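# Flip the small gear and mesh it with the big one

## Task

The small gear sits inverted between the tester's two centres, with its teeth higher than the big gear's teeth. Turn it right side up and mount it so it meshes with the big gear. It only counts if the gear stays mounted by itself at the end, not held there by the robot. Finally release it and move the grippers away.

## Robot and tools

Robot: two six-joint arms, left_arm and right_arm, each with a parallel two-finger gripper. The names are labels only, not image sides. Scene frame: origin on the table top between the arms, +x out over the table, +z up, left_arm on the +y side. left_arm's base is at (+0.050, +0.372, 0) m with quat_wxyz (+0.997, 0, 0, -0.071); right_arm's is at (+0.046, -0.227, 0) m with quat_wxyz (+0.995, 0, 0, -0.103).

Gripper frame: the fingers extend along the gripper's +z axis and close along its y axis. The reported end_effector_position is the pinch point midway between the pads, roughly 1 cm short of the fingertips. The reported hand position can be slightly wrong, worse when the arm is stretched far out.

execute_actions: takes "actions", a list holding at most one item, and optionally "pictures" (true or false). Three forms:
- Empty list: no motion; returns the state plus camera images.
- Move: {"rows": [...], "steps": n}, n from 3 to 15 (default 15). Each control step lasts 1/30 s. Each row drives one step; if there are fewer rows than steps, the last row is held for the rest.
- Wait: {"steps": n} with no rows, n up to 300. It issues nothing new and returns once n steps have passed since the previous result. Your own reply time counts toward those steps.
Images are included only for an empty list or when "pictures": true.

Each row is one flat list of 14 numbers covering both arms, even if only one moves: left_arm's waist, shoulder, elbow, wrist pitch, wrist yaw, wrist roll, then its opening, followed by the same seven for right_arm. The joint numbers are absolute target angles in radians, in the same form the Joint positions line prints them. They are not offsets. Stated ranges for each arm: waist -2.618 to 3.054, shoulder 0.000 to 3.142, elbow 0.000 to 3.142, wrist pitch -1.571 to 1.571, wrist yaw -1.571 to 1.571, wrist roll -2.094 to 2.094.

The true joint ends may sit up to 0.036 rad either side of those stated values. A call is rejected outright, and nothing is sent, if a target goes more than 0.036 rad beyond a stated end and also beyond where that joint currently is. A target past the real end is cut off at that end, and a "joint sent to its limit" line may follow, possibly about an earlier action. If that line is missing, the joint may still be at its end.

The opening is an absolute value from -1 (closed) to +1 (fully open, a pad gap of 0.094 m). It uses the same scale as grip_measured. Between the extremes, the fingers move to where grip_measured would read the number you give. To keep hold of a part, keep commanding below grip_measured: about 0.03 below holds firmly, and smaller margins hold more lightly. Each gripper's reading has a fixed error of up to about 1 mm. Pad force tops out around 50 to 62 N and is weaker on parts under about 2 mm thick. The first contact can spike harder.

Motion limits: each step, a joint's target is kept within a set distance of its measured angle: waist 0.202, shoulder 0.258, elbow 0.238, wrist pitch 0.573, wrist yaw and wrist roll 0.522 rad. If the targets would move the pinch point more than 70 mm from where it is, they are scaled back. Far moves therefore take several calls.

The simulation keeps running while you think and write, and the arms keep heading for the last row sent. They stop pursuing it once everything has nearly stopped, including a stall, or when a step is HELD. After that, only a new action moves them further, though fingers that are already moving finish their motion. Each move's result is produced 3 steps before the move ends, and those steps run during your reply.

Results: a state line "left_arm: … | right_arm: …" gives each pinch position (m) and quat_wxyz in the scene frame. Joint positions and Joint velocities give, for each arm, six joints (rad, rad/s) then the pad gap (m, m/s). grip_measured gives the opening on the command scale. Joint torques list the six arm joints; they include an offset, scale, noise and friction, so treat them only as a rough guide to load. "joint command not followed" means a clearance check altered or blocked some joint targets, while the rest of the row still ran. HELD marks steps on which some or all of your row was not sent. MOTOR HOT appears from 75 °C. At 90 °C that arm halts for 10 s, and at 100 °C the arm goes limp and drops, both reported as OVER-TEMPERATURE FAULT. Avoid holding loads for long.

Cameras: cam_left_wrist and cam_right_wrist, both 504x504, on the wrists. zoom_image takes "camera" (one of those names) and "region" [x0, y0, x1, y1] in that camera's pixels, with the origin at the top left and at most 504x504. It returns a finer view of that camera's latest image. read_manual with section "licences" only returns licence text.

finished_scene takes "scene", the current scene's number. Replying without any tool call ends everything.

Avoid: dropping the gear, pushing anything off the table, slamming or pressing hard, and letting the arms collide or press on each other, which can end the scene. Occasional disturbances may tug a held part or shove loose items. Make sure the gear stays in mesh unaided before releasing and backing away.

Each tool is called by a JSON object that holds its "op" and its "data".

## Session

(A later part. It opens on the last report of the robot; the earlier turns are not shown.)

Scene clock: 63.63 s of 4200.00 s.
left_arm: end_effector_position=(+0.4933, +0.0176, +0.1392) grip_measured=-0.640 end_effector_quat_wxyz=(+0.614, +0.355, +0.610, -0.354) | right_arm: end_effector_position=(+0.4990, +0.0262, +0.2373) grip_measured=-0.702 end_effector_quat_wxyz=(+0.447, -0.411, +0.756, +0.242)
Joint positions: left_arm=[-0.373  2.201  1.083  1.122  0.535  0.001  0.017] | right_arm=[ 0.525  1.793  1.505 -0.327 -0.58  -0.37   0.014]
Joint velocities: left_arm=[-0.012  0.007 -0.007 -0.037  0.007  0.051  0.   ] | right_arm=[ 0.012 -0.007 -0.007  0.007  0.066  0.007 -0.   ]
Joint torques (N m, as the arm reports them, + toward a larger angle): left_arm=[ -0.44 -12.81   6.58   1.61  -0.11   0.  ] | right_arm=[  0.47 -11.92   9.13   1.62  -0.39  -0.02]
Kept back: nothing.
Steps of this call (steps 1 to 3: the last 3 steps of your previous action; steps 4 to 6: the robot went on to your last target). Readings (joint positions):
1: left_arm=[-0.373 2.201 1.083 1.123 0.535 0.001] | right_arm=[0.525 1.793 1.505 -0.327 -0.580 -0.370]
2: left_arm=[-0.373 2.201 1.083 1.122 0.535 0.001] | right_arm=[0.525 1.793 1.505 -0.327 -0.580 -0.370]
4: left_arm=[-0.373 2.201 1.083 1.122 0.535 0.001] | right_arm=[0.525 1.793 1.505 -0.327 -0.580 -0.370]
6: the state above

{"op": "execute_actions", "data": {"actions": [{"rows": [
[-0.379,2.201,1.111,1.115,0.525,0.0,-0.62, 0.527,1.780,1.530,-0.320,-0.585,-0.372,-0.62],
[-0.379,2.201,1.111,1.118,0.525,0.0,-0.57, 0.527,1.783,1.530,-0.325,-0.585,-0.372,-0.52],
[-0.379,2.201,1.111,1.120,0.525,0.0,-0.53, 0.527,1.785,1.530,-0.327,-0.585,-0.372,-0.42],
[-0.379,2.201,1.111,1.122,0.525,0.0,-0.50, 0.527,1.785,1.530,-0.327,-0.585,-0.372,-0.35],
[-0.379,2.205,1.111,1.124,0.525,0.0,-0.50, 0.527,1.785,1.540,-0.335,-0.585,-0.372,-0.35],
[-0.379,2.209,1.111,1.126,0.525,0.0,-0.50, 0.527,1.785,1.555,-0.348,-0.585,-0.372,-0.35],
[-0.379,2.213,1.111,1.128,0.525,0.0,-0.50, 0.527,1.785,1.573,-0.364,-0.585,-0.372,-0.35],
[-0.379,2.217,1.111,1.130,0.525,0.0,-0.50, 0.527,1.785,1.593,-0.382,-0.585,-0.372,-0.35],
[-0.379,2.220,1.111,1.132,0.525,0.0,-0.50, 0.527,1.785,1.614,-0.400,-0.585,-0.372,-0.35],
[-0.379,2.223,1.111,1.134,0.525,0.0,-0.50, 0.527,1.785,1.635,-0.418,-0.585,-0.372,-0.35],
[-0.379,2.226,1.111,1.136,0.525,0.0,-0.50, 0.527,1.785,1.656,-0.436,-0.585,-0.372,-0.35],
[-0.379,2.229,1.111,1.138,0.525,0.0,-0.50, 0.527,1.785,1.677,-0.454,-0.585,-0.372,-0.35],
[-0.379,2.229,1.111,1.140,0.525,0.0,-0.50, 0.527,1.785,1.698,-0.472,-0.585,-0.372,-0.35],
[-0.379,2.229,1.111,1.140,0.525,0.0,-0.50, 0.527,1.785,1.716,-0.490,-0.585,-0.372,-0.35],
[-0.379,2.229,1.111,1.140,0.525,0.0,-0.50, 0.527,1.785,1.730,-0.505,-0.585,-0.372,-0.35]
], "steps": 15}]}}

{"op": "execute_actions", "data": {"actions": [{"rows": [
[-0.379,2.229,1.111,1.140,0.525,0.0,-0.50, 0.530,1.790,1.755,-0.525,-0.575,-0.366,-0.35],
[-0.379,2.229,1.111,1.140,0.525,0.0,-0.50, 0.534,1.798,1.785,-0.550,-0.560,-0.356,-0.35],
[-0.379,2.229,1.111,1.140,0.525,0.0,-0.50, 0.540,1.810,1.820,-0.582,-0.542,-0.345,-0.35],
[-0.379,2.229,1.111,1.140,0.525,0.0,-0.50, 0.547,1.826,1.860,-0.620,-0.521,-0.331,-0.35],
[-0.379,2.229,1.111,1.140,0.525,0.0,-0.50, 0.554,1.844,1.902,-0.660,-0.499,-0.317,-0.35],
[-0.379,2.229,1.111,1.140,0.525,0.0,-0.50, 0.561,1.863,1.944,-0.700,-0.477,-0.303,-0.35],
[-0.379,2.229,1.111,1.140,0.525,0.0,-0.50, 0.568,1.882,1.986,-0.740,-0.455,-0.289,-0.35],
[-0.379,2.229,1.111,1.140,0.525,0.0,-0.50, 0.575,1.901,2.028,-0.780,-0.433,-0.275,-0.35],
[-0.379,2.229,1.111,1.140,0.525,0.0,-0.50, 0.582,1.920,2.070,-0.820,-0.411,-0.261,-0.35],
[-0.379,2.229,1.111,1.140,0.525,0.0,-0.50, 0.589,1.939,2.112,-0.860,-0.389,-0.247,-0.35],
[-0.379,2.229,1.111,1.140,0.525,0.0,-0.50, 0.596,1.958,2.154,-0.900,-0.367,-0.233,-0.35],
[-0.379,2.229,1.111,1.140,0.525,0.0,-0.50, 0.603,1.977,2.196,-0.940,-0.345,-0.219,-0.35],
[-0.379,2.229,1.111,1.140,0.525,0.0,-0.50, 0.610,1.996,2.238,-0.980,-0.323,-0.205,-0.35],
[-0.379,2.229,1.111,1.140,0.525,0.0,-0.50, 0.617,2.015,2.280,-1.020,-0.301,-0.191,-0.35],
[-0.379,2.229,1.111,1.140,0.525,0.0,-0.50, 0.624,2.034,2.322,-1.060,-0.279,-0.177,-0.35]
], "steps": 15}]}}

Scene clock: 67.43 s of 4200.00 s.
left_arm: end_effector_position=(+0.4934, +0.0177, +0.1395) grip_measured=-0.502 end_effector_quat_wxyz=(+0.616, +0.355, +0.608, -0.354) | right_arm: end_effector_position=(+0.5026, +0.0273, +0.2674) grip_measured=-0.352 end_effector_quat_wxyz=(+0.460, -0.413, +0.749, +0.240)
Joint positions: left_arm=[-0.373  2.203  1.083  1.13   0.534  0.001  0.023] | right_arm=[ 0.525  1.793  1.603 -0.394 -0.579 -0.37   0.03 ]
Joint velocities: left_arm=[ 0.007  0.061 -0.002  0.051  0.037 -0.051 -0.   ] | right_arm=[-0.007  0.022  0.681 -0.271 -0.022 -0.066 -0.   ]
Joint torques (N m, as the arm reports them, + toward a larger angle): left_arm=[ -0.37 -10.7    6.61   1.71  -0.16   0.02] | right_arm=[  0.19 -10.96   9.14   1.4   -0.26  -0.02]
Steps of this call (steps 1 to 15: the robot went on to your last target; steps 16 to 90: nothing new was sent; then 0.40 s passed at rest; steps 91 to 102: the first 12 steps of this action). Readings (joint positions):
91: left_arm=[-0.373 2.201 1.083 1.121 0.535 0.001] | right_arm=[0.525 1.793 1.505 -0.328 -0.579 -0.370]
92: left_arm=[-0.373 2.201 1.083 1.119 0.535 0.001] | right_arm=[0.525 1.793 1.505 -0.328 -0.579 -0.370]
94: left_arm=[-0.373 2.201 1.083 1.120 0.535 0.001] | right_arm=[0.525 1.793 1.505 -0.328 -0.579 -0.370]
98: left_arm=[-0.373 2.201 1.083 1.122 0.535 0.001] | right_arm=[0.525 1.793 1.524 -0.347 -0.579 -0.370]
102: the state above

Scene clock: 67.93 s of 4200.00 s.
left_arm: end_effector_position=(+0.4936, +0.0176, +0.1337) grip_measured=-0.502 end_effector_quat_wxyz=(+0.613, +0.355, +0.611, -0.354) | right_arm: end_effector_position=(+0.5186, +0.0404, +0.3360) grip_measured=-0.352 end_effector_quat_wxyz=(+0.450, -0.374, +0.783, +0.211)
Joint positions: left_arm=[-0.373  2.216  1.083  1.135  0.534  0.001  0.023] | right_arm=[ 0.581  1.933  2.101 -0.76  -0.433 -0.281  0.03 ]
Joint velocities: left_arm=[-0.012 -0.012 -0.012 -0.051  0.007 -0.051 -0.   ] | right_arm=[ 0.232  0.603  1.194 -1.121  0.608  0.359  0.   ]
Joint torques (N m, as the arm reports them, + toward a larger angle): left_arm=[ -0.44 -11.76   6.61   1.72  -0.14  -0.03] | right_arm=[  0.74 -10.41   8.03   1.34  -0.12   0.08]
Steps of this call (steps 1 to 3: the last 3 steps of your previous action; steps 4 to 15: the first 12 steps of this action). Readings (joint positions):
4: left_arm=[-0.373 2.213 1.083 1.133 0.534 0.001] | right_arm=[0.525 1.793 1.691 -0.442 -0.579 -0.370]
5: left_arm=[-0.373 2.215 1.083 1.133 0.534 0.001] | right_arm=[0.525 1.794 1.713 -0.459 -0.577 -0.370]
7: left_arm=[-0.373 2.216 1.083 1.133 0.534 0.001] | right_arm=[0.527 1.802 1.769 -0.507 -0.563 -0.362]
11: left_arm=[-0.373 2.216 1.083 1.135 0.534 0.001] | right_arm=[0.548 1.856 1.933 -0.622 -0.507 -0.328]
15: the state above

{"op": "execute_actions", "data": {"actions": [{"rows": [
[-0.379,2.229,1.111,1.140,0.525,0.0,-0.53, 0.632,2.056,2.364,-1.105,-0.255,-0.162,-0.35],
[-0.379,2.229,1.111,1.140,0.525,0.0,-0.56, 0.640,2.078,2.406,-1.150,-0.231,-0.147,-0.35],
[-0.379,2.229,1.111,1.140,0.525,0.0,-0.58, 0.648,2.100,2.448,-1.195,-0.207,-0.132,-0.35],
[-0.379,2.229,1.111,1.140,0.525,0.0,-0.60, 0.656,2.122,2.490,-1.240,-0.183,-0.117,-0.35],
[-0.379,2.229,1.111,1.140,0.525,0.0,-0.615, 0.664,2.144,2.532,-1.285,-0.159,-0.102,-0.35],
[-0.379,2.229,1.111,1.140,0.525,0.0,-0.63, 0.672,2.166,2.574,-1.330,-0.135,-0.087,-0.35],
[-0.379,2.229,1.111,1.140,0.525,0.0,-0.64, 0.680,2.188,2.616,-1.375,-0.111,-0.072,-0.35],
[-0.379,2.229,1.111,1.140,0.525,0.0,-0.65, 0.688,2.210,2.658,-1.420,-0.087,-0.057,-0.35],
[-0.379,2.229,1.111,1.140,0.525,0.0,-0.66, 0.696,2.232,2.700,-1.465,-0.063,-0.042,-0.35],
[-0.379,2.229,1.111,1.140,0.525,0.0,-0.67, 0.704,2.252,2.740,-1.505,-0.039,-0.027,-0.35],
[-0.379,2.229,1.111,1.140,0.525,0.0,-0.67, 0.710,2.270,2.775,-1.540,-0.018,-0.014,-0.35],
[-0.379,2.229,1.111,1.140,0.525,0.0,-0.67, 0.715,2.284,2.803,-1.565,0.000,-0.004,-0.35],
[-0.379,2.229,1.111,1.140,0.525,0.0,-0.67, 0.718,2.294,2.823,-1.580,0.008,0.004,-0.35],
[-0.379,2.229,1.111,1.140,0.525,0.0,-0.67, 0.720,2.300,2.835,-1.590,0.011,0.006,-0.35],
[-0.379,2.229,1.111,1.140,0.525,0.0,-0.67, 0.721,2.302,2.839,-1.595,0.011,0.006,-0.35]
], "steps": 15}]}}

{"op": "execute_actions", "data": {"actions": [{"steps": 15}], "pictures": true}}

Scene clock: 68.70 s of 4200.00 s.
left_arm: end_effector_position=(+0.4934, +0.0174, +0.1338) grip_measured=-0.645 end_effector_quat_wxyz=(+0.613, +0.355, +0.611, -0.354) | right_arm: end_effector_position=(+0.5020, +0.0367, +0.2900) grip_measured=-0.352 end_effector_quat_wxyz=(+0.300, -0.275, +0.907, +0.110)
Joint positions: left_arm=[-0.374  2.216  1.083  1.136  0.535  0.001  0.017] | right_arm=[ 0.697  2.251  2.719 -1.394 -0.094 -0.066  0.03 ]
Joint velocities: left_arm=[ 0.012 -0.012 -0.002 -0.037  0.022 -0.007 -0.001] | right_arm=[ 0.227  0.54   0.965 -1.048  0.593  0.403  0.001]
Joint torques (N m, as the arm reports them, + toward a larger angle): left_arm=[ -0.33 -11.66   6.54   1.69  -0.1    0.04] | right_arm=[  0.37 -12.6    7.2    1.1    0.02   0.08]
Steps of this call (steps 1 to 3: the last 3 steps of your previous action; steps 4 to 11: the robot went on to your last target; steps 12 to 23: the first 12 steps of this action). Readings (joint positions):
12: left_arm=[-0.373 2.216 1.083 1.136 0.534 0.001] | right_arm=[0.620 2.039 2.294 -1.035 -0.291 -0.190]
13: left_arm=[-0.373 2.216 1.083 1.136 0.534 0.001] | right_arm=[0.622 2.050 2.319 -1.059 -0.281 -0.184]
15: left_arm=[-0.373 2.216 1.083 1.136 0.534 0.001] | right_arm=[0.628 2.084 2.392 -1.110 -0.252 -0.166]
19: left_arm=[-0.374 2.216 1.083 1.136 0.535 0.001] | right_arm=[0.659 2.167 2.561 -1.241 -0.176 -0.119]
23: the state above

Scene clock: 69.20 s of 4200.00 s.
left_arm: end_effector_position=(+0.4934, +0.0174, +0.1338) grip_measured=-0.645 end_effector_quat_wxyz=(+0.613, +0.355, +0.611, -0.354) | right_arm: end_effector_position=(+0.4835, +0.0200, +0.2667) grip_measured=-0.352 end_effector_quat_wxyz=(+0.240, -0.248, +0.937, +0.062)
Joint positions: left_arm=[-0.374  2.216  1.083  1.136  0.535  0.001  0.017] | right_arm=[ 0.719  2.306  2.807 -1.571  0.    -0.004  0.03 ]
Joint velocities: left_arm=[-0.012  0.002 -0.007 -0.022  0.007 -0.022  0.   ] | right_arm=[ 0.017 -0.007  0.002  0.022  0.037  0.081  0.001]
Joint torques (N m, as the arm reports them, + toward a larger angle): left_arm=[ -0.39 -11.75   6.54   1.74  -0.12  -0.01] | right_arm=[  0.25 -13.04   7.42   0.95   0.08   0.1 ]
joint sent to its limit (right arm) — the command would take joint 4 (wrist pitch) past its lower limit, so that joint was sent only as far as its limit.
Kept back: nothing.
Steps of this call (steps 1 to 3: the last 3 steps of your previous action; steps 4 to 15: the robot went on to your last target). Readings (joint positions):
1: left_arm=[-0.374 2.216 1.083 1.136 0.535 0.001] | right_arm=[0.705 2.268 2.749 -1.428 -0.076 -0.054]
2: left_arm=[-0.374 2.216 1.083 1.136 0.535 0.001] | right_arm=[0.711 2.282 2.771 -1.457 -0.060 -0.044]
4: left_arm=[-0.374 2.216 1.083 1.136 0.535 0.001] | right_arm=[0.717 2.299 2.795 -1.500 -0.038 -0.029]
8: left_arm=[-0.374 2.216 1.083 1.136 0.535 0.001] | right_arm=[0.719 2.306 2.802 -1.549 -0.013 -0.013]
15: the state above

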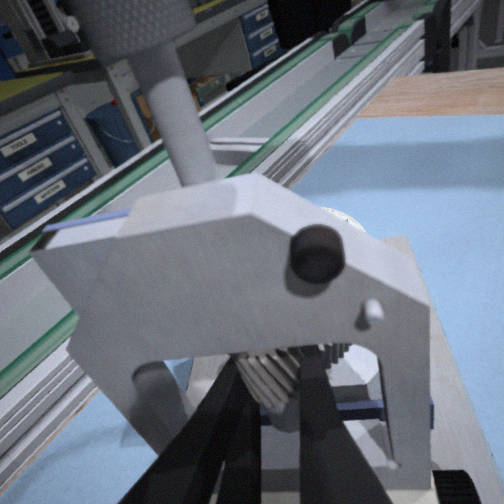

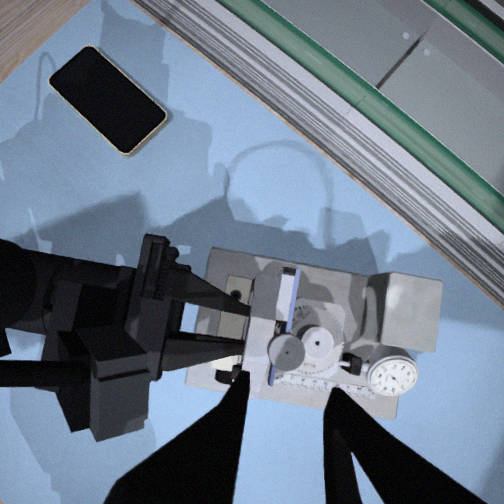

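{"op": "execute_actions", "data": {"actions": [{"rows": [
[-0.379,2.229,1.111,1.140,0.525,0.0,-0.67, 0.721,2.308,2.843,-1.595,0.011,0.006,-0.35],
[-0.379,2.229,1.111,1.140,0.525,0.0,-0.67, 0.721,2.316,2.847,-1.595,0.011,0.006,-0.35],
[-0.379,2.229,1.111,1.140,0.525,0.0,-0.67, 0.721,2.324,2.852,-1.595,0.011,0.006,-0.35],
[-0.379,2.229,1.111,1.140,0.525,0.0,-0.67, 0.721,2.332,2.856,-1.595,0.011,0.006,-0.35],
[-0.379,2.229,1.111,1.140,0.525,0.0,-0.67, 0.721,2.340,2.861,-1.595,0.011,0.006,-0.35],
[-0.379,2.229,1.111,1.140,0.525,0.0,-0.67, 0.721,2.348,2.865,-1.595,0.011,0.006,-0.35],
[-0.379,2.229,1.111,1.140,0.525,0.0,-0.67, 0.721,2.356,2.870,-1.595,0.011,0.006,-0.35],
[-0.379,2.229,1.111,1.140,0.525,0.0,-0.67, 0.721,2.364,2.875,-1.595,0.011,0.006,-0.35],
[-0.379,2.229,1.111,1.140,0.525,0.0,-0.67, 0.721,2.372,2.879,-1.595,0.011,0.006,-0.35],
[-0.379,2.229,1.111,1.140,0.525,0.0,-0.67, 0.721,2.380,2.884,-1.595,0.011,0.006,-0.35],
[-0.379,2.229,1.111,1.140,0.525,0.0,-0.67, 0.721,2.388,2.888,-1.595,0.011,0.006,-0.35],
[-0.379,2.229,1.111,1.140,0.525,0.0,-0.67, 0.721,2.394,2.892,-1.595,0.011,0.006,-0.35]
], "steps": 15}]}}

{"op": "execute_actions", "data": {"actions": [{"steps": 10}], "pictures": true}}

Scene clock: 69.97 s of 4200.00 s.
left_arm: end_effector_position=(+0.4934, +0.0174, +0.1338) grip_measured=-0.645 end_effector_quat_wxyz=(+0.613, +0.355, +0.611, -0.354) | right_arm: end_effector_position=(+0.4930, +0.0247, +0.2471) grip_measured=-0.352 end_effector_quat_wxyz=(+0.228, -0.247, +0.940, +0.058)
Joint positions: left_arm=[-0.374  2.216  1.083  1.136  0.535  0.001  0.017] | right_arm=[ 0.719  2.375  2.856 -1.578  0.004 -0.002  0.03 ]
Joint velocities: left_arm=[-0.012 -0.002 -0.002 -0.007 -0.037  0.037 -0.001] | right_arm=[ 0.017  0.3    0.095 -0.051 -0.051 -0.022  0.001]
Joint torques (N m, as the arm reports them, + toward a larger angle): left_arm=[ -0.52 -11.65   6.52   1.74  -0.14  -0.01] | right_arm=[  0.24 -13.07   7.36   0.93   0.09   0.09]
joint sent to its limit (right arm) — the command would take joint 4 (wrist pitch) past its lower limit, so that joint was sent only as far as its limit.
Steps of this call (steps 1 to 11: the robot went on to your last target; steps 12 to 23: the first 12 steps of this action). Readings (joint positions):
12: left_arm=[-0.374 2.216 1.083 1.136 0.535 0.001] | right_arm=[0.719 2.306 2.807 -1.576 0.003 -0.002]
13: left_arm=[-0.374 2.216 1.083 1.136 0.535 0.001] | right_arm=[0.719 2.306 2.807 -1.576 0.003 -0.002]
15: left_arm=[-0.374 2.216 1.083 1.136 0.535 0.001] | right_arm=[0.719 2.312 2.817 -1.578 0.004 -0.002]
19: left_arm=[-0.374 2.216 1.083 1.136 0.535 0.001] | right_arm=[0.719 2.337 2.839 -1.578 0.004 -0.002]
23: the state above

Scene clock: 70.30 s of 4200.00 s.
left_arm: end_effector_position=(+0.4934, +0.0174, +0.1338) grip_measured=-0.645 end_effector_quat_wxyz=(+0.613, +0.355, +0.611, -0.354) | right_arm: end_effector_position=(+0.4963, +0.0265, +0.2322) grip_measured=-0.352 end_effector_quat_wxyz=(+0.213, -0.248, +0.943, +0.054)
Joint positions: left_arm=[-0.374  2.216  1.083  1.136  0.535  0.001  0.017] | right_arm=[ 0.719  2.406  2.857 -1.578  0.004 -0.002  0.03 ]
Joint velocities: left_arm=[ 0.012 -0.002 -0.007  0.022 -0.037  0.022 -0.001] | right_arm=[ 0.002  0.002 -0.002 -0.007 -0.007 -0.022  0.001]
Joint torques (N m, as the arm reports them, + toward a larger angle): left_arm=[ -0.31 -11.78   6.58   1.76  -0.12  -0.01] | right_arm=[  0.25 -14.56   7.84   0.9    0.08   0.09]
joint sent to its limit (right arm) — the command would take joint 4 (wrist pitch) past its lower limit, so that joint was sent only as far as its limit.
Kept back: nothing.
Steps of this call (steps 1 to 3: the last 3 steps of your previous action; steps 4 to 10: the robot went on to your last target). Readings (joint positions):
1: left_arm=[-0.374 2.216 1.083 1.136 0.535 0.001] | right_arm=[0.719 2.384 2.857 -1.578 0.004 -0.002]
2: left_arm=[-0.374 2.216 1.083 1.136 0.535 0.001] | right_arm=[0.719 2.391 2.857 -1.578 0.004 -0.002]
4: left_arm=[-0.374 2.216 1.083 1.136 0.535 0.001] | right_arm=[0.719 2.402 2.857 -1.578 0.004 -0.002]
8: left_arm=[-0.374 2.216 1.083 1.136 0.535 0.001] | right_arm=[0.719 2.406 2.857 -1.578 0.004 -0.002]
10: the state above

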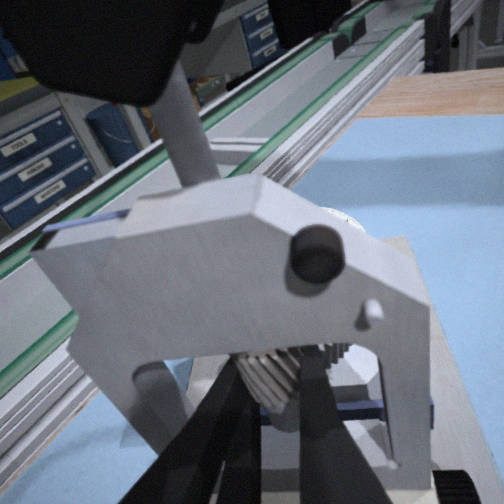

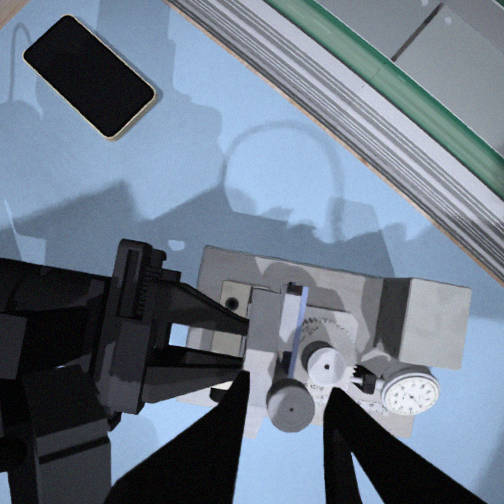

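{"op": "execute_actions", "data": {"actions": [{"rows": [
[-0.379,2.229,1.111,1.140,0.525,0.0,-0.67, 0.721,2.394,2.892,-1.595,0.006,0.0,-0.42],
[-0.379,2.229,1.111,1.140,0.525,0.0,-0.67, 0.721,2.394,2.892,-1.595,0.006,0.0,-0.49],
[-0.379,2.229,1.111,1.140,0.525,0.0,-0.67, 0.721,2.394,2.892,-1.595,0.006,0.0,-0.55],
[-0.379,2.229,1.111,1.140,0.525,0.0,-0.67, 0.721,2.394,2.892,-1.595,0.006,0.0,-0.59],
[-0.379,2.229,1.111,1.140,0.525,0.0,-0.67, 0.721,2.394,2.892,-1.595,0.006,0.0,-0.62],
[-0.379,2.229,1.111,1.140,0.525,0.0,-0.67, 0.721,2.394,2.892,-1.595,0.006,0.0,-0.64],
[-0.379,2.229,1.111,1.140,0.525,0.0,-0.67, 0.721,2.394,2.892,-1.595,0.006,0.0,-0.655],
[-0.379,2.229,1.111,1.140,0.525,0.0,-0.67, 0.721,2.394,2.892,-1.595,0.006,0.0,-0.67],
[-0.379,2.229,1.111,1.140,0.525,0.0,-0.67, 0.721,2.394,2.892,-1.595,0.006,0.0,-0.685],
[-0.379,2.229,1.111,1.140,0.525,0.0,-0.67, 0.721,2.394,2.892,-1.595,0.006,0.0,-0.70],
[-0.379,2.229,1.111,1.140,0.525,0.0,-0.67, 0.721,2.394,2.892,-1.595,0.006,0.0,-0.715],
[-0.379,2.229,1.111,1.140,0.525,0.0,-0.67, 0.721,2.394,2.892,-1.595,0.006,0.0,-0.73]
], "steps": 15}]}}

Scene clock: 70.97 s of 4200.00 s.
left_arm: end_effector_position=(+0.4934, +0.0174, +0.1338) grip_measured=-0.645 end_effector_quat_wxyz=(+0.613, +0.355, +0.611, -0.354) | right_arm: end_effector_position=(+0.4964, +0.0263, +0.2322) grip_measured=-0.705 end_effector_quat_wxyz=(+0.214, -0.248, +0.943, +0.053)
Joint positions: left_arm=[-0.374  2.216  1.083  1.136  0.535  0.001  0.017] | right_arm=[ 0.719  2.406  2.857 -1.578  0.005 -0.002  0.014]
Joint velocities: left_arm=[ 0.012 -0.007 -0.007 -0.022 -0.022  0.051  0.001] | right_arm=[-0.012  0.002  0.002  0.051  0.037 -0.037 -0.002]
Joint torques (N m, as the arm reports them, + toward a larger angle): left_arm=[ -0.19 -11.61   6.53   1.72  -0.11  -0.01] | right_arm=[  0.22 -14.52   7.75   0.87   0.02   0.03]
joint sent to its limit (right arm) — the command would take joint 4 (wrist pitch) past its lower limit, so that joint was sent only as far as its limit.
Steps of this call (steps 1 to 8: the robot went on to your last target; steps 9 to 20: the first 12 steps of this action). Readings (joint positions):
9: left_arm=[-0.374 2.216 1.083 1.136 0.535 0.001] | right_arm=[0.719 2.406 2.857 -1.578 0.004 -0.002]
10: left_arm=[-0.374 2.216 1.083 1.136 0.535 0.001] | right_arm=[0.719 2.406 2.857 -1.578 0.004 -0.002]
12: left_arm=[-0.374 2.216 1.083 1.136 0.535 0.001] | right_arm=[0.719 2.406 2.857 -1.578 0.004 -0.002]
16: left_arm=[-0.374 2.216 1.083 1.136 0.535 0.001] | right_arm=[0.719 2.406 2.857 -1.578 0.005 -0.002]
20: the state above

{"op": "execute_actions", "data": {"actions": [{"rows": [
[-0.379,2.229,1.111,1.140,0.525,0.0,-0.67, 0.721,2.389,2.895,-1.595,0.006,0.0,-0.74],
[-0.379,2.229,1.111,1.140,0.525,0.0,-0.67, 0.721,2.384,2.898,-1.595,0.006,0.0,-0.74],
[-0.379,2.229,1.111,1.140,0.525,0.0,-0.67, 0.721,2.379,2.901,-1.595,0.006,0.0,-0.74],
[-0.379,2.229,1.111,1.140,0.525,0.0,-0.67, 0.721,2.374,2.903,-1.595,0.006,0.0,-0.74],
[-0.379,2.229,1.111,1.140,0.525,0.0,-0.67, 0.721,2.369,2.906,-1.595,0.006,0.0,-0.74],
[-0.379,2.229,1.111,1.140,0.525,0.0,-0.67, 0.721,2.364,2.909,-1.595,0.006,0.0,-0.74],
[-0.379,2.229,1.111,1.140,0.525,0.0,-0.67, 0.721,2.359,2.912,-1.595,0.006,0.0,-0.74],
[-0.379,2.229,1.111,1.140,0.525,0.0,-0.67, 0.721,2.354,2.915,-1.595,0.006,0.0,-0.74],
[-0.379,2.229,1.111,1.140,0.525,0.0,-0.67, 0.721,2.349,2.918,-1.595,0.006,0.0,-0.74],
[-0.379,2.229,1.111,1.140,0.525,0.0,-0.67, 0.721,2.344,2.920,-1.595,0.006,0.0,-0.74],
[-0.379,2.229,1.111,1.140,0.525,0.0,-0.67, 0.721,2.339,2.923,-1.595,0.006,0.0,-0.74],
[-0.379,2.229,1.111,1.140,0.525,0.0,-0.67, 0.721,2.334,2.926,-1.595,0.006,0.0,-0.74]
], "steps": 15}]}}

Scene clock: 71.87 s of 4200.00 s.
left_arm: end_effector_position=(+0.4934, +0.0174, +0.1339) grip_measured=-0.645 end_effector_quat_wxyz=(+0.613, +0.355, +0.610, -0.354) | right_arm: end_effector_position=(+0.4962, +0.0262, +0.2349) grip_measured=-0.705 end_effector_quat_wxyz=(+0.217, -0.248, +0.943, +0.054)
Joint positions: left_arm=[-0.374  2.216  1.083  1.136  0.535  0.001  0.017] | right_arm=[ 0.719  2.406  2.868 -1.582  0.005 -0.002  0.014]
Joint velocities: left_arm=[ 0.012  0.002 -0.002 -0.051 -0.007  0.007 -0.   ] | right_arm=[-0.007  0.002  0.056 -0.081 -0.007 -0.081 -0.   ]
Joint torques (N m, as the arm reports them, + toward a larger angle): left_arm=[ -0.45 -11.61   6.58   1.73  -0.13   0.05] | right_arm=[  0.21 -19.54   9.03   0.94   0.     0.03]
joint sent to its limit (right arm) — the command would take joint 4 (wrist pitch) past its lower limit, so that joint was sent only as far as its limit.
Steps of this call (steps 1 to 3: the last 3 steps of your previous action; steps 4 to 15: the robot went on to your last target; steps 16 to 27: the first 12 steps of this action). Readings (joint positions):
16: left_arm=[-0.374 2.216 1.083 1.136 0.535 0.001] | right_arm=[0.719 2.406 2.857 -1.578 0.005 -0.002]
17: left_arm=[-0.374 2.216 1.083 1.136 0.535 0.001] | right_arm=[0.719 2.406 2.857 -1.578 0.005 -0.002]
19: left_arm=[-0.374 2.216 1.083 1.136 0.535 0.001] | right_arm=[0.719 2.406 2.859 -1.579 0.005 -0.002]
23: left_arm=[-0.374 2.216 1.083 1.136 0.535 0.001] | right_arm=[0.719 2.406 2.862 -1.581 0.005 -0.002]
27: the state above

{"op": "execute_actions", "data": {"actions": [{"steps": 6}]}}

Scene clock: 72.07 s of 4200.00 s.
left_arm: end_effector_position=(+0.4934, +0.0174, +0.1339) grip_measured=-0.645 end_effector_quat_wxyz=(+0.613, +0.355, +0.610, -0.354) | right_arm: end_effector_position=(+0.4961, +0.0262, +0.2361) grip_measured=-0.705 end_effector_quat_wxyz=(+0.218, -0.248, +0.942, +0.054)
Joint positions: left_arm=[-0.374  2.216  1.083  1.136  0.535  0.001  0.017] | right_arm=[ 0.719  2.406  2.872 -1.584  0.005 -0.002  0.014]
Joint velocities: left_arm=[-0.002 -0.002  0.002 -0.037 -0.051 -0.007  0.   ] | right_arm=[-0.002 -0.017  0.002 -0.125  0.037 -0.037  0.   ]
Joint torques (N m, as the arm reports them, + toward a larger angle): left_arm=[ -0.35 -11.67   6.68   1.76  -0.11  -0.02] | right_arm=[  0.22 -19.53   8.97   0.94   0.     0.02]
joint sent to its limit (right arm) — the command would take joint 4 (wrist pitch) past its lower limit, so that joint was sent only as far as its limit.
Kept back: nothing.
Steps of this call (steps 1 to 3: the last 3 steps of your previous action; steps 4 to 6: the robot went on to your last target). Readings (joint positions):
1: left_arm=[-0.374 2.216 1.083 1.136 0.535 0.001] | right_arm=[0.719 2.406 2.870 -1.582 0.005 -0.002]
2: left_arm=[-0.374 2.216 1.083 1.136 0.535 0.001] | right_arm=[0.719 2.406 2.871 -1.583 0.005 -0.002]
4: left_arm=[-0.374 2.216 1.083 1.136 0.535 0.001] | right_arm=[0.719 2.406 2.872 -1.584 0.005 -0.002]
6: the state above

{"op": "execute_actions", "data": {"actions": [{"rows": [
[-0.379,2.229,1.111,1.140,0.525,0.0,-0.67, 0.721,2.334,2.929,-1.595,0.006,0.0,-0.74],
[-0.379,2.229,1.111,1.140,0.525,0.0,-0.67, 0.721,2.334,2.932,-1.595,0.006,0.0,-0.74],
[-0.379,2.229,1.111,1.140,0.525,0.0,-0.67, 0.721,2.334,2.934,-1.595,0.006,0.0,-0.74],
[-0.379,2.229,1.111,1.140,0.525,0.0,-0.67, 0.721,2.334,2.937,-1.595,0.006,0.0,-0.74],
[-0.379,2.229,1.111,1.140,0.525,0.0,-0.67, 0.721,2.334,2.939,-1.595,0.006,0.0,-0.74],
[-0.379,2.229,1.111,1.140,0.525,0.0,-0.67, 0.721,2.334,2.942,-1.595,0.006,0.0,-0.74],
[-0.379,2.229,1.111,1.140,0.525,0.0,-0.67, 0.721,2.334,2.944,-1.595,0.006,0.0,-0.74],
[-0.379,2.229,1.111,1.140,0.525,0.0,-0.67, 0.721,2.334,2.947,-1.595,0.006,0.0,-0.74],
[-0.379,2.229,1.111,1.140,0.525,0.0,-0.67, 0.721,2.334,2.949,-1.595,0.006,0.0,-0.74],
[-0.379,2.229,1.111,1.140,0.525,0.0,-0.67, 0.721,2.334,2.952,-1.595,0.006,0.0,-0.74]
], "steps": 15}], "pictures": true}}

Scene clock: 73.33 s of 4200.00 s.
left_arm: end_effector_position=(+0.4934, +0.0174, +0.1339) grip_measured=-0.645 end_effector_quat_wxyz=(+0.613, +0.355, +0.610, -0.354) | right_arm: end_effector_position=(+0.4965, +0.0264, +0.2400) grip_measured=-0.705 end_effector_quat_wxyz=(+0.224, -0.247, +0.941, +0.056)
Joint positions: left_arm=[-0.374  2.216  1.083  1.136  0.535  0.001  0.017] | right_arm=[ 0.719  2.406  2.886 -1.585  0.005 -0.002  0.014]
Joint velocities: left_arm=[-0.007  0.007 -0.002 -0.007  0.007  0.007 -0.   ] | right_arm=[ 0.007  0.012  0.002  0.022 -0.051 -0.007 -0.001]
Joint torques (N m, as the arm reports them, + toward a larger angle): left_arm=[ -0.32 -11.7    6.64   1.74  -0.11   0.01] | right_arm=[  0.24 -19.48   9.81   0.96   0.     0.02]
joint sent to its limit (right arm) — the command would take joint 4 (wrist pitch) past its lower limit, so that joint was sent only as far as its limit.
Steps of this call (steps 1 to 15: the robot went on to your last target; steps 16 to 26: nothing new was sent; steps 27 to 38: the first 12 steps of this action). Readings (joint positions):
27: left_arm=[-0.374 2.216 1.083 1.136 0.535 0.001] | right_arm=[0.719 2.406 2.872 -1.584 0.005 -0.002]
28: left_arm=[-0.374 2.216 1.083 1.136 0.535 0.001] | right_arm=[0.719 2.406 2.872 -1.584 0.005 -0.002]
30: left_arm=[-0.374 2.216 1.083 1.136 0.535 0.001] | right_arm=[0.719 2.406 2.874 -1.584 0.005 -0.002]
34: left_arm=[-0.374 2.216 1.083 1.136 0.535 0.001] | right_arm=[0.719 2.406 2.884 -1.585 0.005 -0.002]
38: the state above

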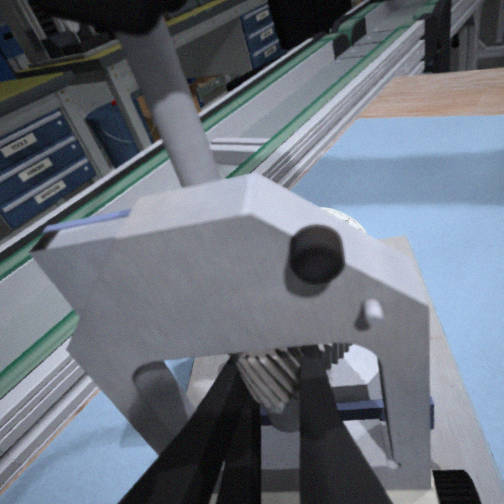

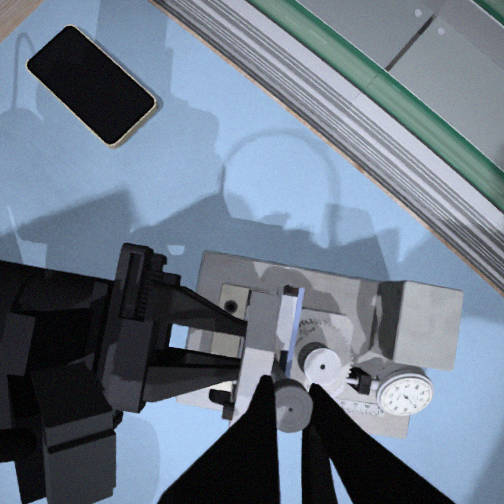

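{"op": "execute_actions", "data": {"actions": [{"rows": [
[-0.378,2.227,1.109,1.142,0.527,0.0,-0.675, 0.721,2.336,2.951,-1.595,0.006,0.0,-0.74],
[-0.377,2.225,1.106,1.144,0.529,0.0,-0.675, 0.721,2.338,2.950,-1.595,0.006,0.0,-0.74],
[-0.376,2.223,1.104,1.146,0.531,0.0,-0.675, 0.721,2.340,2.949,-1.595,0.006,0.0,-0.74],
[-0.375,2.221,1.101,1.148,0.533,0.0,-0.675, 0.721,2.342,2.948,-1.595,0.006,0.0,-0.74],
[-0.374,2.219,1.099,1.150,0.535,0.0,-0.675, 0.721,2.344,2.948,-1.595,0.006,0.0,-0.74],
[-0.373,2.217,1.096,1.152,0.537,0.0,-0.675, 0.721,2.346,2.948,-1.595,0.006,0.0,-0.74],
[-0.372,2.215,1.094,1.154,0.539,0.0,-0.675, 0.721,2.348,2.948,-1.595,0.006,0.0,-0.74],
[-0.371,2.213,1.092,1.156,0.541,0.0,-0.675, 0.721,2.348,2.948,-1.595,0.006,0.0,-0.74],
[-0.370,2.211,1.090,1.158,0.542,0.0,-0.675, 0.721,2.348,2.948,-1.595,0.006,0.0,-0.74],
[-0.370,2.209,1.088,1.160,0.543,0.0,-0.675, 0.721,2.348,2.948,-1.595,0.006,0.0,-0.74],
[-0.370,2.208,1.087,1.161,0.543,0.0,-0.675, 0.721,2.348,2.948,-1.595,0.006,0.0,-0.74]
], "steps": 15}]}}

{"op": "execute_actions", "data": {"actions": [{"steps": 6}], "pictures": true}}

Scene clock: 74.67 s of 4200.00 s.
left_arm: end_effector_position=(+0.4933, +0.0173, +0.1349) grip_measured=-0.645 end_effector_quat_wxyz=(+0.615, +0.355, +0.609, -0.354) | right_arm: end_effector_position=(+0.4965, +0.0264, +0.2400) grip_measured=-0.705 end_effector_quat_wxyz=(+0.224, -0.247, +0.941, +0.056)
Joint positions: left_arm=[-0.374  2.216  1.083  1.141  0.536  0.001  0.017] | right_arm=[ 0.719  2.406  2.886 -1.585  0.005 -0.002  0.014]
Joint velocities: left_arm=[-0.002  0.007 -0.012 -0.095 -0.022  0.066  0.   ] | right_arm=[-0.017  0.017  0.007  0.066  0.007  0.037 -0.001]
Joint torques (N m, as the arm reports them, + toward a larger angle): left_arm=[  0.21 -13.88   5.05   1.86   0.07   0.  ] | right_arm=[  0.24 -18.31   9.54   0.97   0.01   0.03]
joint sent to its limit (right arm) — the command would take joint 4 (wrist pitch) past its lower limit, so that joint was sent only as far as its limit.
Steps of this call (steps 1 to 3: the last 3 steps of your previous action; steps 4 to 15: the robot went on to your last target; steps 16 to 28: nothing new was sent; steps 29 to 40: the first 12 steps of this action). Readings (joint positions):
29: left_arm=[-0.374 2.216 1.083 1.136 0.535 0.001] | right_arm=[0.719 2.406 2.886 -1.585 0.005 -0.002]
30: left_arm=[-0.374 2.216 1.083 1.137 0.535 0.001] | right_arm=[0.719 2.406 2.886 -1.585 0.005 -0.002]
32: left_arm=[-0.374 2.216 1.083 1.138 0.535 0.001] | right_arm=[0.719 2.406 2.886 -1.585 0.005 -0.002]
36: left_arm=[-0.374 2.216 1.083 1.139 0.535 0.001] | right_arm=[0.719 2.406 2.886 -1.585 0.005 -0.002]
40: the state above

Scene clock: 74.87 s of 4200.00 s.
left_arm: end_effector_position=(+0.4933, +0.0173, +0.1349) grip_measured=-0.645 end_effector_quat_wxyz=(+0.615, +0.355, +0.609, -0.354) | right_arm: end_effector_position=(+0.4965, +0.0264, +0.2400) grip_measured=-0.705 end_effector_quat_wxyz=(+0.224, -0.247, +0.941, +0.056)
Joint positions: left_arm=[-0.374  2.216  1.083  1.141  0.536  0.001  0.017] | right_arm=[ 0.719  2.406  2.886 -1.585  0.005 -0.002  0.014]
Joint velocities: left_arm=[ 0.002 -0.007 -0.007 -0.037  0.007  0.037 -0.001] | right_arm=[-0.007  0.012  0.012 -0.037  0.081 -0.022 -0.001]
Joint torques (N m, as the arm reports them, + toward a larger angle): left_arm=[  0.28 -13.75   5.03   1.88   0.05  -0.01] | right_arm=[  0.23 -18.31   9.53   0.97   0.     0.03]
joint sent to its limit (right arm) — the command would take joint 4 (wrist pitch) past its lower limit, so that joint was sent only as far as its limit.
Kept back: nothing.
Steps of this call (steps 1 to 3: the last 3 steps of your previous action; steps 4 to 6: the robot went on to your last target). Readings (joint positions):
1: left_arm=[-0.374 2.216 1.083 1.141 0.536 0.001] | right_arm=[0.719 2.406 2.886 -1.585 0.005 -0.002]
2: left_arm=[-0.374 2.216 1.083 1.141 0.536 0.001] | right_arm=[0.719 2.406 2.886 -1.585 0.005 -0.002]
4: left_arm=[-0.374 2.216 1.083 1.141 0.536 0.001] | right_arm=[0.719 2.406 2.886 -1.585 0.005 -0.002]
6: the state above

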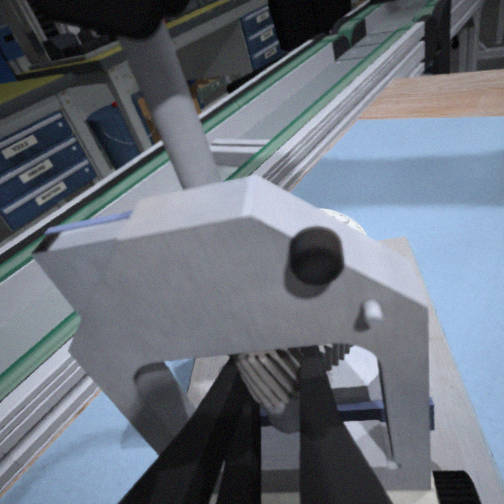

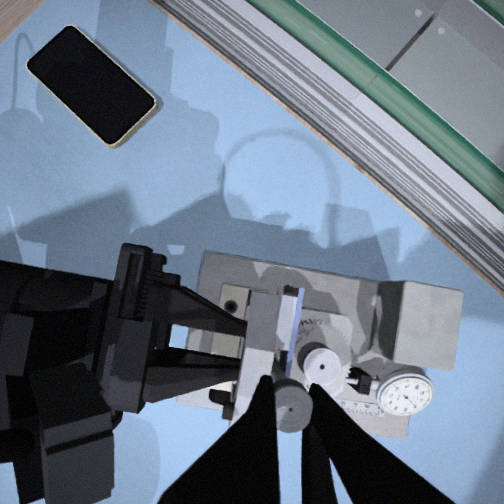

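{"op": "execute_actions", "data": {"actions": [{"rows": [
[-0.370,2.208,1.087,1.164,0.543,0.0,-0.675, 0.721,2.348,2.948,-1.595,0.006,0.0,-0.74],
[-0.370,2.208,1.087,1.167,0.543,0.0,-0.675, 0.721,2.348,2.948,-1.595,0.006,0.0,-0.74],
[-0.370,2.208,1.087,1.170,0.543,0.0,-0.675, 0.721,2.348,2.948,-1.595,0.006,0.0,-0.74],
[-0.370,2.208,1.087,1.173,0.543,0.0,-0.675, 0.721,2.348,2.948,-1.595,0.006,0.0,-0.74],
[-0.370,2.208,1.087,1.176,0.543,0.0,-0.675, 0.721,2.348,2.948,-1.595,0.006,0.0,-0.74],
[-0.370,2.208,1.087,1.179,0.543,0.0,-0.675, 0.721,2.348,2.948,-1.595,0.006,0.0,-0.74],
[-0.370,2.208,1.087,1.182,0.543,0.0,-0.675, 0.721,2.348,2.948,-1.595,0.006,0.0,-0.74],
[-0.370,2.208,1.087,1.185,0.543,0.0,-0.675, 0.721,2.348,2.948,-1.595,0.006,0.0,-0.74]
], "steps": 15}]}}

Scene clock: 75.47 s of 4200.00 s.
left_arm: end_effector_position=(+0.4939, +0.0181, +0.1381) grip_measured=-0.645 end_effector_quat_wxyz=(+0.620, +0.355, +0.604, -0.354) | right_arm: end_effector_position=(+0.4965, +0.0264, +0.2400) grip_measured=-0.705 end_effector_quat_wxyz=(+0.224, -0.247, +0.941, +0.056)
Joint positions: left_arm=[-0.372  2.216  1.083  1.155  0.536  0.001  0.017] | right_arm=[ 0.719  2.406  2.886 -1.585  0.005 -0.002  0.014]
Joint velocities: left_arm=[-0.007 -0.012 -0.012  0.007  0.007  0.051 -0.   ] | right_arm=[-0.002 -0.007  0.017  0.081 -0.007  0.007 -0.   ]
Joint torques (N m, as the arm reports them, + toward a larger angle): left_arm=[ -0.03 -13.72   5.     1.94   0.05   0.01] | right_arm=[  0.21 -18.31   9.53   0.97   0.01   0.04]
joint sent to its limit (right arm) — the command would take joint 4 (wrist pitch) past its lower limit, so that joint was sent only as far as its limit.
Steps of this call (steps 1 to 6: the robot went on to your last target; steps 7 to 18: the first 12 steps of this action). Readings (joint positions):
7: left_arm=[-0.374 2.216 1.083 1.141 0.536 0.001] | right_arm=[0.719 2.406 2.886 -1.585 0.005 -0.002]
8: left_arm=[-0.374 2.216 1.083 1.141 0.536 0.001] | right_arm=[0.719 2.406 2.886 -1.585 0.005 -0.002]
10: left_arm=[-0.374 2.216 1.083 1.143 0.536 0.001] | right_arm=[0.719 2.406 2.886 -1.585 0.005 -0.002]
14: left_arm=[-0.372 2.216 1.083 1.148 0.536 0.001] | right_arm=[0.719 2.406 2.886 -1.585 0.005 -0.002]
18: the state above

{"op": "execute_actions", "data": {"actions": [{"rows": [
[-0.369,2.206,1.083,1.186,0.544,0.0,-0.675, 0.721,2.348,2.948,-1.595,0.006,0.0,-0.74],
[-0.368,2.204,1.079,1.187,0.545,0.0,-0.675, 0.721,2.348,2.948,-1.595,0.006,0.0,-0.74],
[-0.367,2.202,1.076,1.188,0.547,0.0,-0.675, 0.721,2.348,2.948,-1.595,0.006,0.0,-0.74],
[-0.365,2.200,1.072,1.189,0.548,0.0,-0.675, 0.721,2.348,2.948,-1.595,0.006,0.0,-0.74],
[-0.364,2.198,1.068,1.190,0.549,0.0,-0.675, 0.721,2.348,2.948,-1.595,0.006,0.0,-0.74],
[-0.363,2.196,1.064,1.192,0.550,0.0,-0.675, 0.721,2.348,2.948,-1.595,0.006,0.0,-0.74],
[-0.362,2.194,1.060,1.193,0.551,0.0,-0.675, 0.721,2.348,2.948,-1.595,0.006,0.0,-0.74],
[-0.360,2.192,1.057,1.194,0.553,0.0,-0.675, 0.721,2.348,2.948,-1.595,0.006,0.0,-0.74],
[-0.359,2.190,1.053,1.195,0.554,0.0,-0.675, 0.721,2.348,2.948,-1.595,0.006,0.0,-0.74],
[-0.358,2.188,1.049,1.196,0.555,0.0,-0.675, 0.721,2.348,2.948,-1.595,0.006,0.0,-0.74]
], "steps": 15}], "pictures": true}}

Scene clock: 76.27 s of 4200.00 s.
left_arm: end_effector_position=(+0.4913, +0.0201, +0.1370) grip_measured=-0.645 end_effector_quat_wxyz=(+0.621, +0.356, +0.601, -0.355) | right_arm: end_effector_position=(+0.4965, +0.0264, +0.2400) grip_measured=-0.705 end_effector_quat_wxyz=(+0.224, -0.247, +0.941, +0.056)
Joint positions: left_arm=[-0.369  2.216  1.069  1.175  0.541  0.001  0.017] | right_arm=[ 0.719  2.406  2.886 -1.585  0.005 -0.002  0.014]
Joint velocities: left_arm=[-0.002 -0.012 -0.056  0.066 -0.007 -0.022  0.001] | right_arm=[-0.007  0.012 -0.032  0.007 -0.037  0.022 -0.   ]
Joint torques (N m, as the arm reports them, + toward a larger angle): left_arm=[  0.63 -15.64   3.57   1.76   0.08   0.02] | right_arm=[  0.2  -18.31   9.51   0.97   0.     0.01]
joint sent to its limit (right arm) — the command would take joint 4 (wrist pitch) past its lower limit, so that joint was sent only as far as its limit.
Steps of this call (steps 1 to 3: the last 3 steps of your previous action; steps 4 to 12: the robot went on to your last target; steps 13 to 24: the first 12 steps of this action). Readings (joint positions):
13: left_arm=[-0.372 2.216 1.083 1.159 0.536 0.001] | right_arm=[0.719 2.406 2.886 -1.585 0.005 -0.002]
14: left_arm=[-0.372 2.216 1.083 1.160 0.536 0.001] | right_arm=[0.719 2.406 2.886 -1.585 0.005 -0.002]
16: left_arm=[-0.372 2.216 1.083 1.160 0.536 0.001] | right_arm=[0.719 2.406 2.886 -1.585 0.005 -0.002]
20: left_arm=[-0.371 2.216 1.080 1.163 0.539 0.001] | right_arm=[0.719 2.406 2.886 -1.585 0.005 -0.002]
24: the state above

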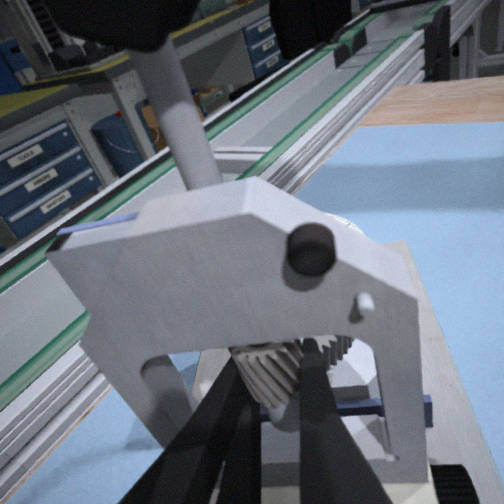

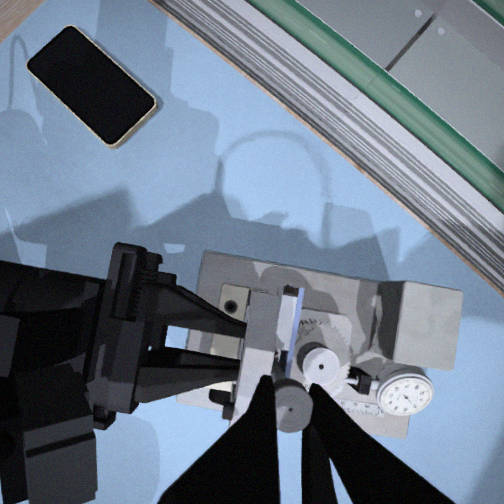

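{"op": "execute_actions", "data": {"actions": [{"rows": [
[-0.358,2.185,1.049,1.196,0.555,0.0,-0.675, 0.721,2.348,2.948,-1.595,0.006,0.0,-0.74],
[-0.358,2.182,1.049,1.196,0.555,0.0,-0.675, 0.721,2.348,2.948,-1.595,0.006,0.0,-0.74],
[-0.358,2.179,1.049,1.196,0.555,0.0,-0.675, 0.721,2.348,2.948,-1.595,0.006,0.0,-0.74],
[-0.358,2.176,1.049,1.196,0.555,0.0,-0.675, 0.721,2.348,2.948,-1.595,0.006,0.0,-0.74],
[-0.358,2.174,1.049,1.196,0.555,0.0,-0.675, 0.721,2.348,2.948,-1.595,0.006,0.0,-0.74]
], "steps": 10}]}}

Scene clock: 76.67 s of 4200.00 s.
left_arm: end_effector_position=(+0.4899, +0.0216, +0.1398) grip_measured=-0.645 end_effector_quat_wxyz=(+0.623, +0.356, +0.599, -0.355) | right_arm: end_effector_position=(+0.4965, +0.0264, +0.2400) grip_measured=-0.705 end_effector_quat_wxyz=(+0.224, -0.247, +0.941, +0.056)
Joint positions: left_arm=[-0.367  2.208  1.061  1.181  0.545  0.001  0.017] | right_arm=[ 0.719  2.406  2.886 -1.585  0.005 -0.002  0.014]
Joint velocities: left_arm=[ 0.007 -0.061 -0.042  0.007  0.051 -0.037 -0.001] | right_arm=[-0.012  0.002  0.002  0.051 -0.022  0.051  0.001]
Joint torques (N m, as the arm reports them, + toward a larger angle): left_arm=[  0.6  -15.65   4.41   1.81   0.08  -0.04] | right_arm=[  0.21 -18.3    9.56   0.97  -0.01   0.02]
joint sent to its limit (right arm) — the command would take joint 4 (wrist pitch) past its lower limit, so that joint was sent only as far as its limit.
Steps of this call (steps 1 to 3: the last 3 steps of your previous action; steps 4 to 5: the robot went on to your last target; steps 6 to 12: the first 7 steps of this action). Readings (joint positions):
6: left_arm=[-0.368 2.216 1.065 1.181 0.544 0.001] | right_arm=[0.719 2.406 2.886 -1.585 0.005 -0.002]
7: left_arm=[-0.368 2.216 1.065 1.181 0.544 0.001] | right_arm=[0.719 2.406 2.886 -1.585 0.005 -0.002]
9: left_arm=[-0.368 2.215 1.064 1.181 0.544 0.001] | right_arm=[0.719 2.406 2.886 -1.585 0.005 -0.002]
12: the state above

{"op": "execute_actions", "data": {"actions": [{"rows": [
[-0.3558,2.1707,1.0421,1.1982,0.5569,0.0,-0.675, 0.721,2.348,2.948,-1.595,0.006,0.0,-0.74],
[-0.3536,2.1673,1.0353,1.2004,0.5587,0.0,-0.675, 0.721,2.348,2.948,-1.595,0.006,0.0,-0.74],
[-0.3514,2.1640,1.0284,1.2025,0.5606,0.0,-0.675, 0.721,2.348,2.948,-1.595,0.006,0.0,-0.74],
[-0.3491,2.1606,1.0215,1.2047,0.5625,0.0,-0.675, 0.721,2.348,2.948,-1.595,0.006,0.0,-0.74],
[-0.3469,2.1573,1.0147,1.2069,0.5643,0.0,-0.675, 0.721,2.348,2.948,-1.595,0.006,0.0,-0.74],
[-0.3447,2.1539,1.0078,1.2091,0.5662,0.0,-0.675, 0.721,2.348,2.948,-1.595,0.006,0.0,-0.74],
[-0.3425,2.1506,1.0009,1.2113,0.5681,0.0,-0.675, 0.721,2.348,2.948,-1.595,0.006,0.0,-0.74],
[-0.3403,2.1472,0.9941,1.2134,0.5699,0.0,-0.675, 0.721,2.348,2.948,-1.595,0.006,0.0,-0.74],
[-0.3381,2.1439,0.9872,1.2156,0.5718,0.0,-0.675, 0.721,2.348,2.948,-1.595,0.006,0.0,-0.74],
[-0.3359,2.1405,0.9803,1.2178,0.5737,0.0,-0.675, 0.721,2.348,2.948,-1.595,0.006,0.0,-0.74],
[-0.3337,2.1372,0.9735,1.2200,0.5755,0.0,-0.675, 0.721,2.348,2.948,-1.595,0.006,0.0,-0.74],
[-0.3314,2.1338,0.9666,1.2222,0.5774,0.0,-0.675, 0.721,2.348,2.948,-1.595,0.006,0.0,-0.74],
[-0.3292,2.1305,0.9597,1.2243,0.5793,0.0,-0.675, 0.721,2.348,2.948,-1.595,0.006,0.0,-0.74],
[-0.3270,2.1271,0.9529,1.2265,0.5811,0.0,-0.675, 0.721,2.348,2.948,-1.595,0.006,0.0,-0.74],
[-0.3248,2.1238,0.9460,1.2287,0.5830,0.0,-0.675, 0.721,2.348,2.948,-1.595,0.006,0.0,-0.74]
], "steps": 15}], "pictures": true}}

Scene clock: 77.40 s of 4200.00 s.
left_arm: end_effector_position=(+0.4832, +0.0370, +0.1400) grip_measured=-0.645 end_effector_quat_wxyz=(+0.622, +0.354, +0.604, -0.353) | right_arm: end_effector_position=(+0.4965, +0.0264, +0.2400) grip_measured=-0.705 end_effector_quat_wxyz=(+0.224, -0.247, +0.941, +0.056)
Joint positions: left_arm=[-0.344  2.167  0.994  1.198  0.56   0.001  0.017] | right_arm=[ 0.719  2.406  2.886 -1.585  0.005 -0.002  0.014]
Joint velocities: left_arm=[ 0.071 -0.11  -0.188  0.066  0.022 -0.007 -0.001] | right_arm=[ 0.002 -0.007 -0.022 -0.007 -0.022  0.022 -0.   ]
Joint torques (N m, as the arm reports them, + toward a larger angle): left_arm=[  0.49 -15.07   3.6    1.84   0.09   0.01] | right_arm=[  0.22 -18.31   9.55   0.97   0.01   0.03]
joint sent to its limit (right arm) — the command would take joint 4 (wrist pitch) past its lower limit, so that joint was sent only as far as its limit.
Steps of this call (steps 1 to 3: the last 3 steps of your previous action; steps 4 to 10: the robot went on to your last target; steps 11 to 22: the first 12 steps of this action). Readings (joint positions):
11: left_arm=[-0.367 2.206 1.059 1.181 0.547 0.001] | right_arm=[0.719 2.406 2.886 -1.585 0.005 -0.002]
12: left_arm=[-0.366 2.205 1.058 1.182 0.547 0.001] | right_arm=[0.719 2.406 2.886 -1.585 0.005 -0.002]
14: left_arm=[-0.364 2.199 1.048 1.182 0.548 0.001] | right_arm=[0.719 2.406 2.886 -1.585 0.005 -0.002]
18: left_arm=[-0.355 2.181 1.021 1.189 0.554 0.001] | right_arm=[0.719 2.406 2.886 -1.585 0.005 -0.002]
22: the state above

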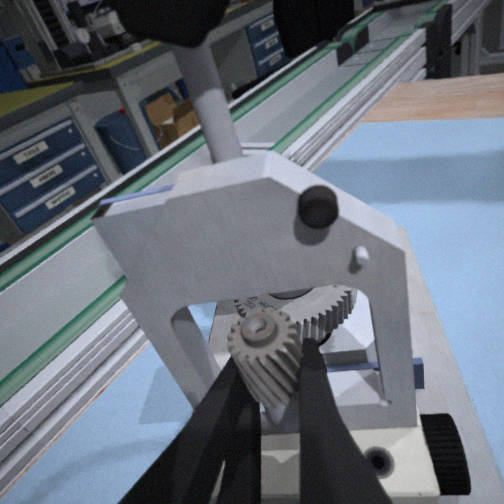

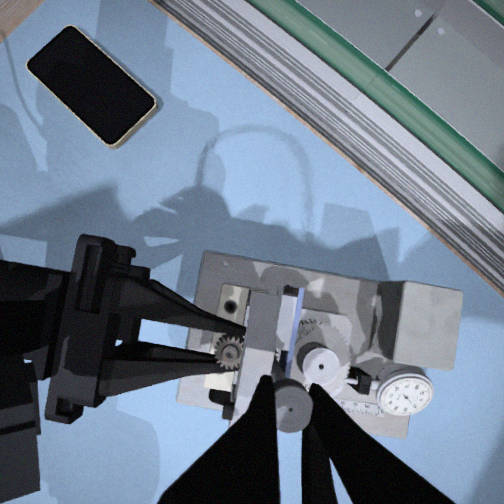

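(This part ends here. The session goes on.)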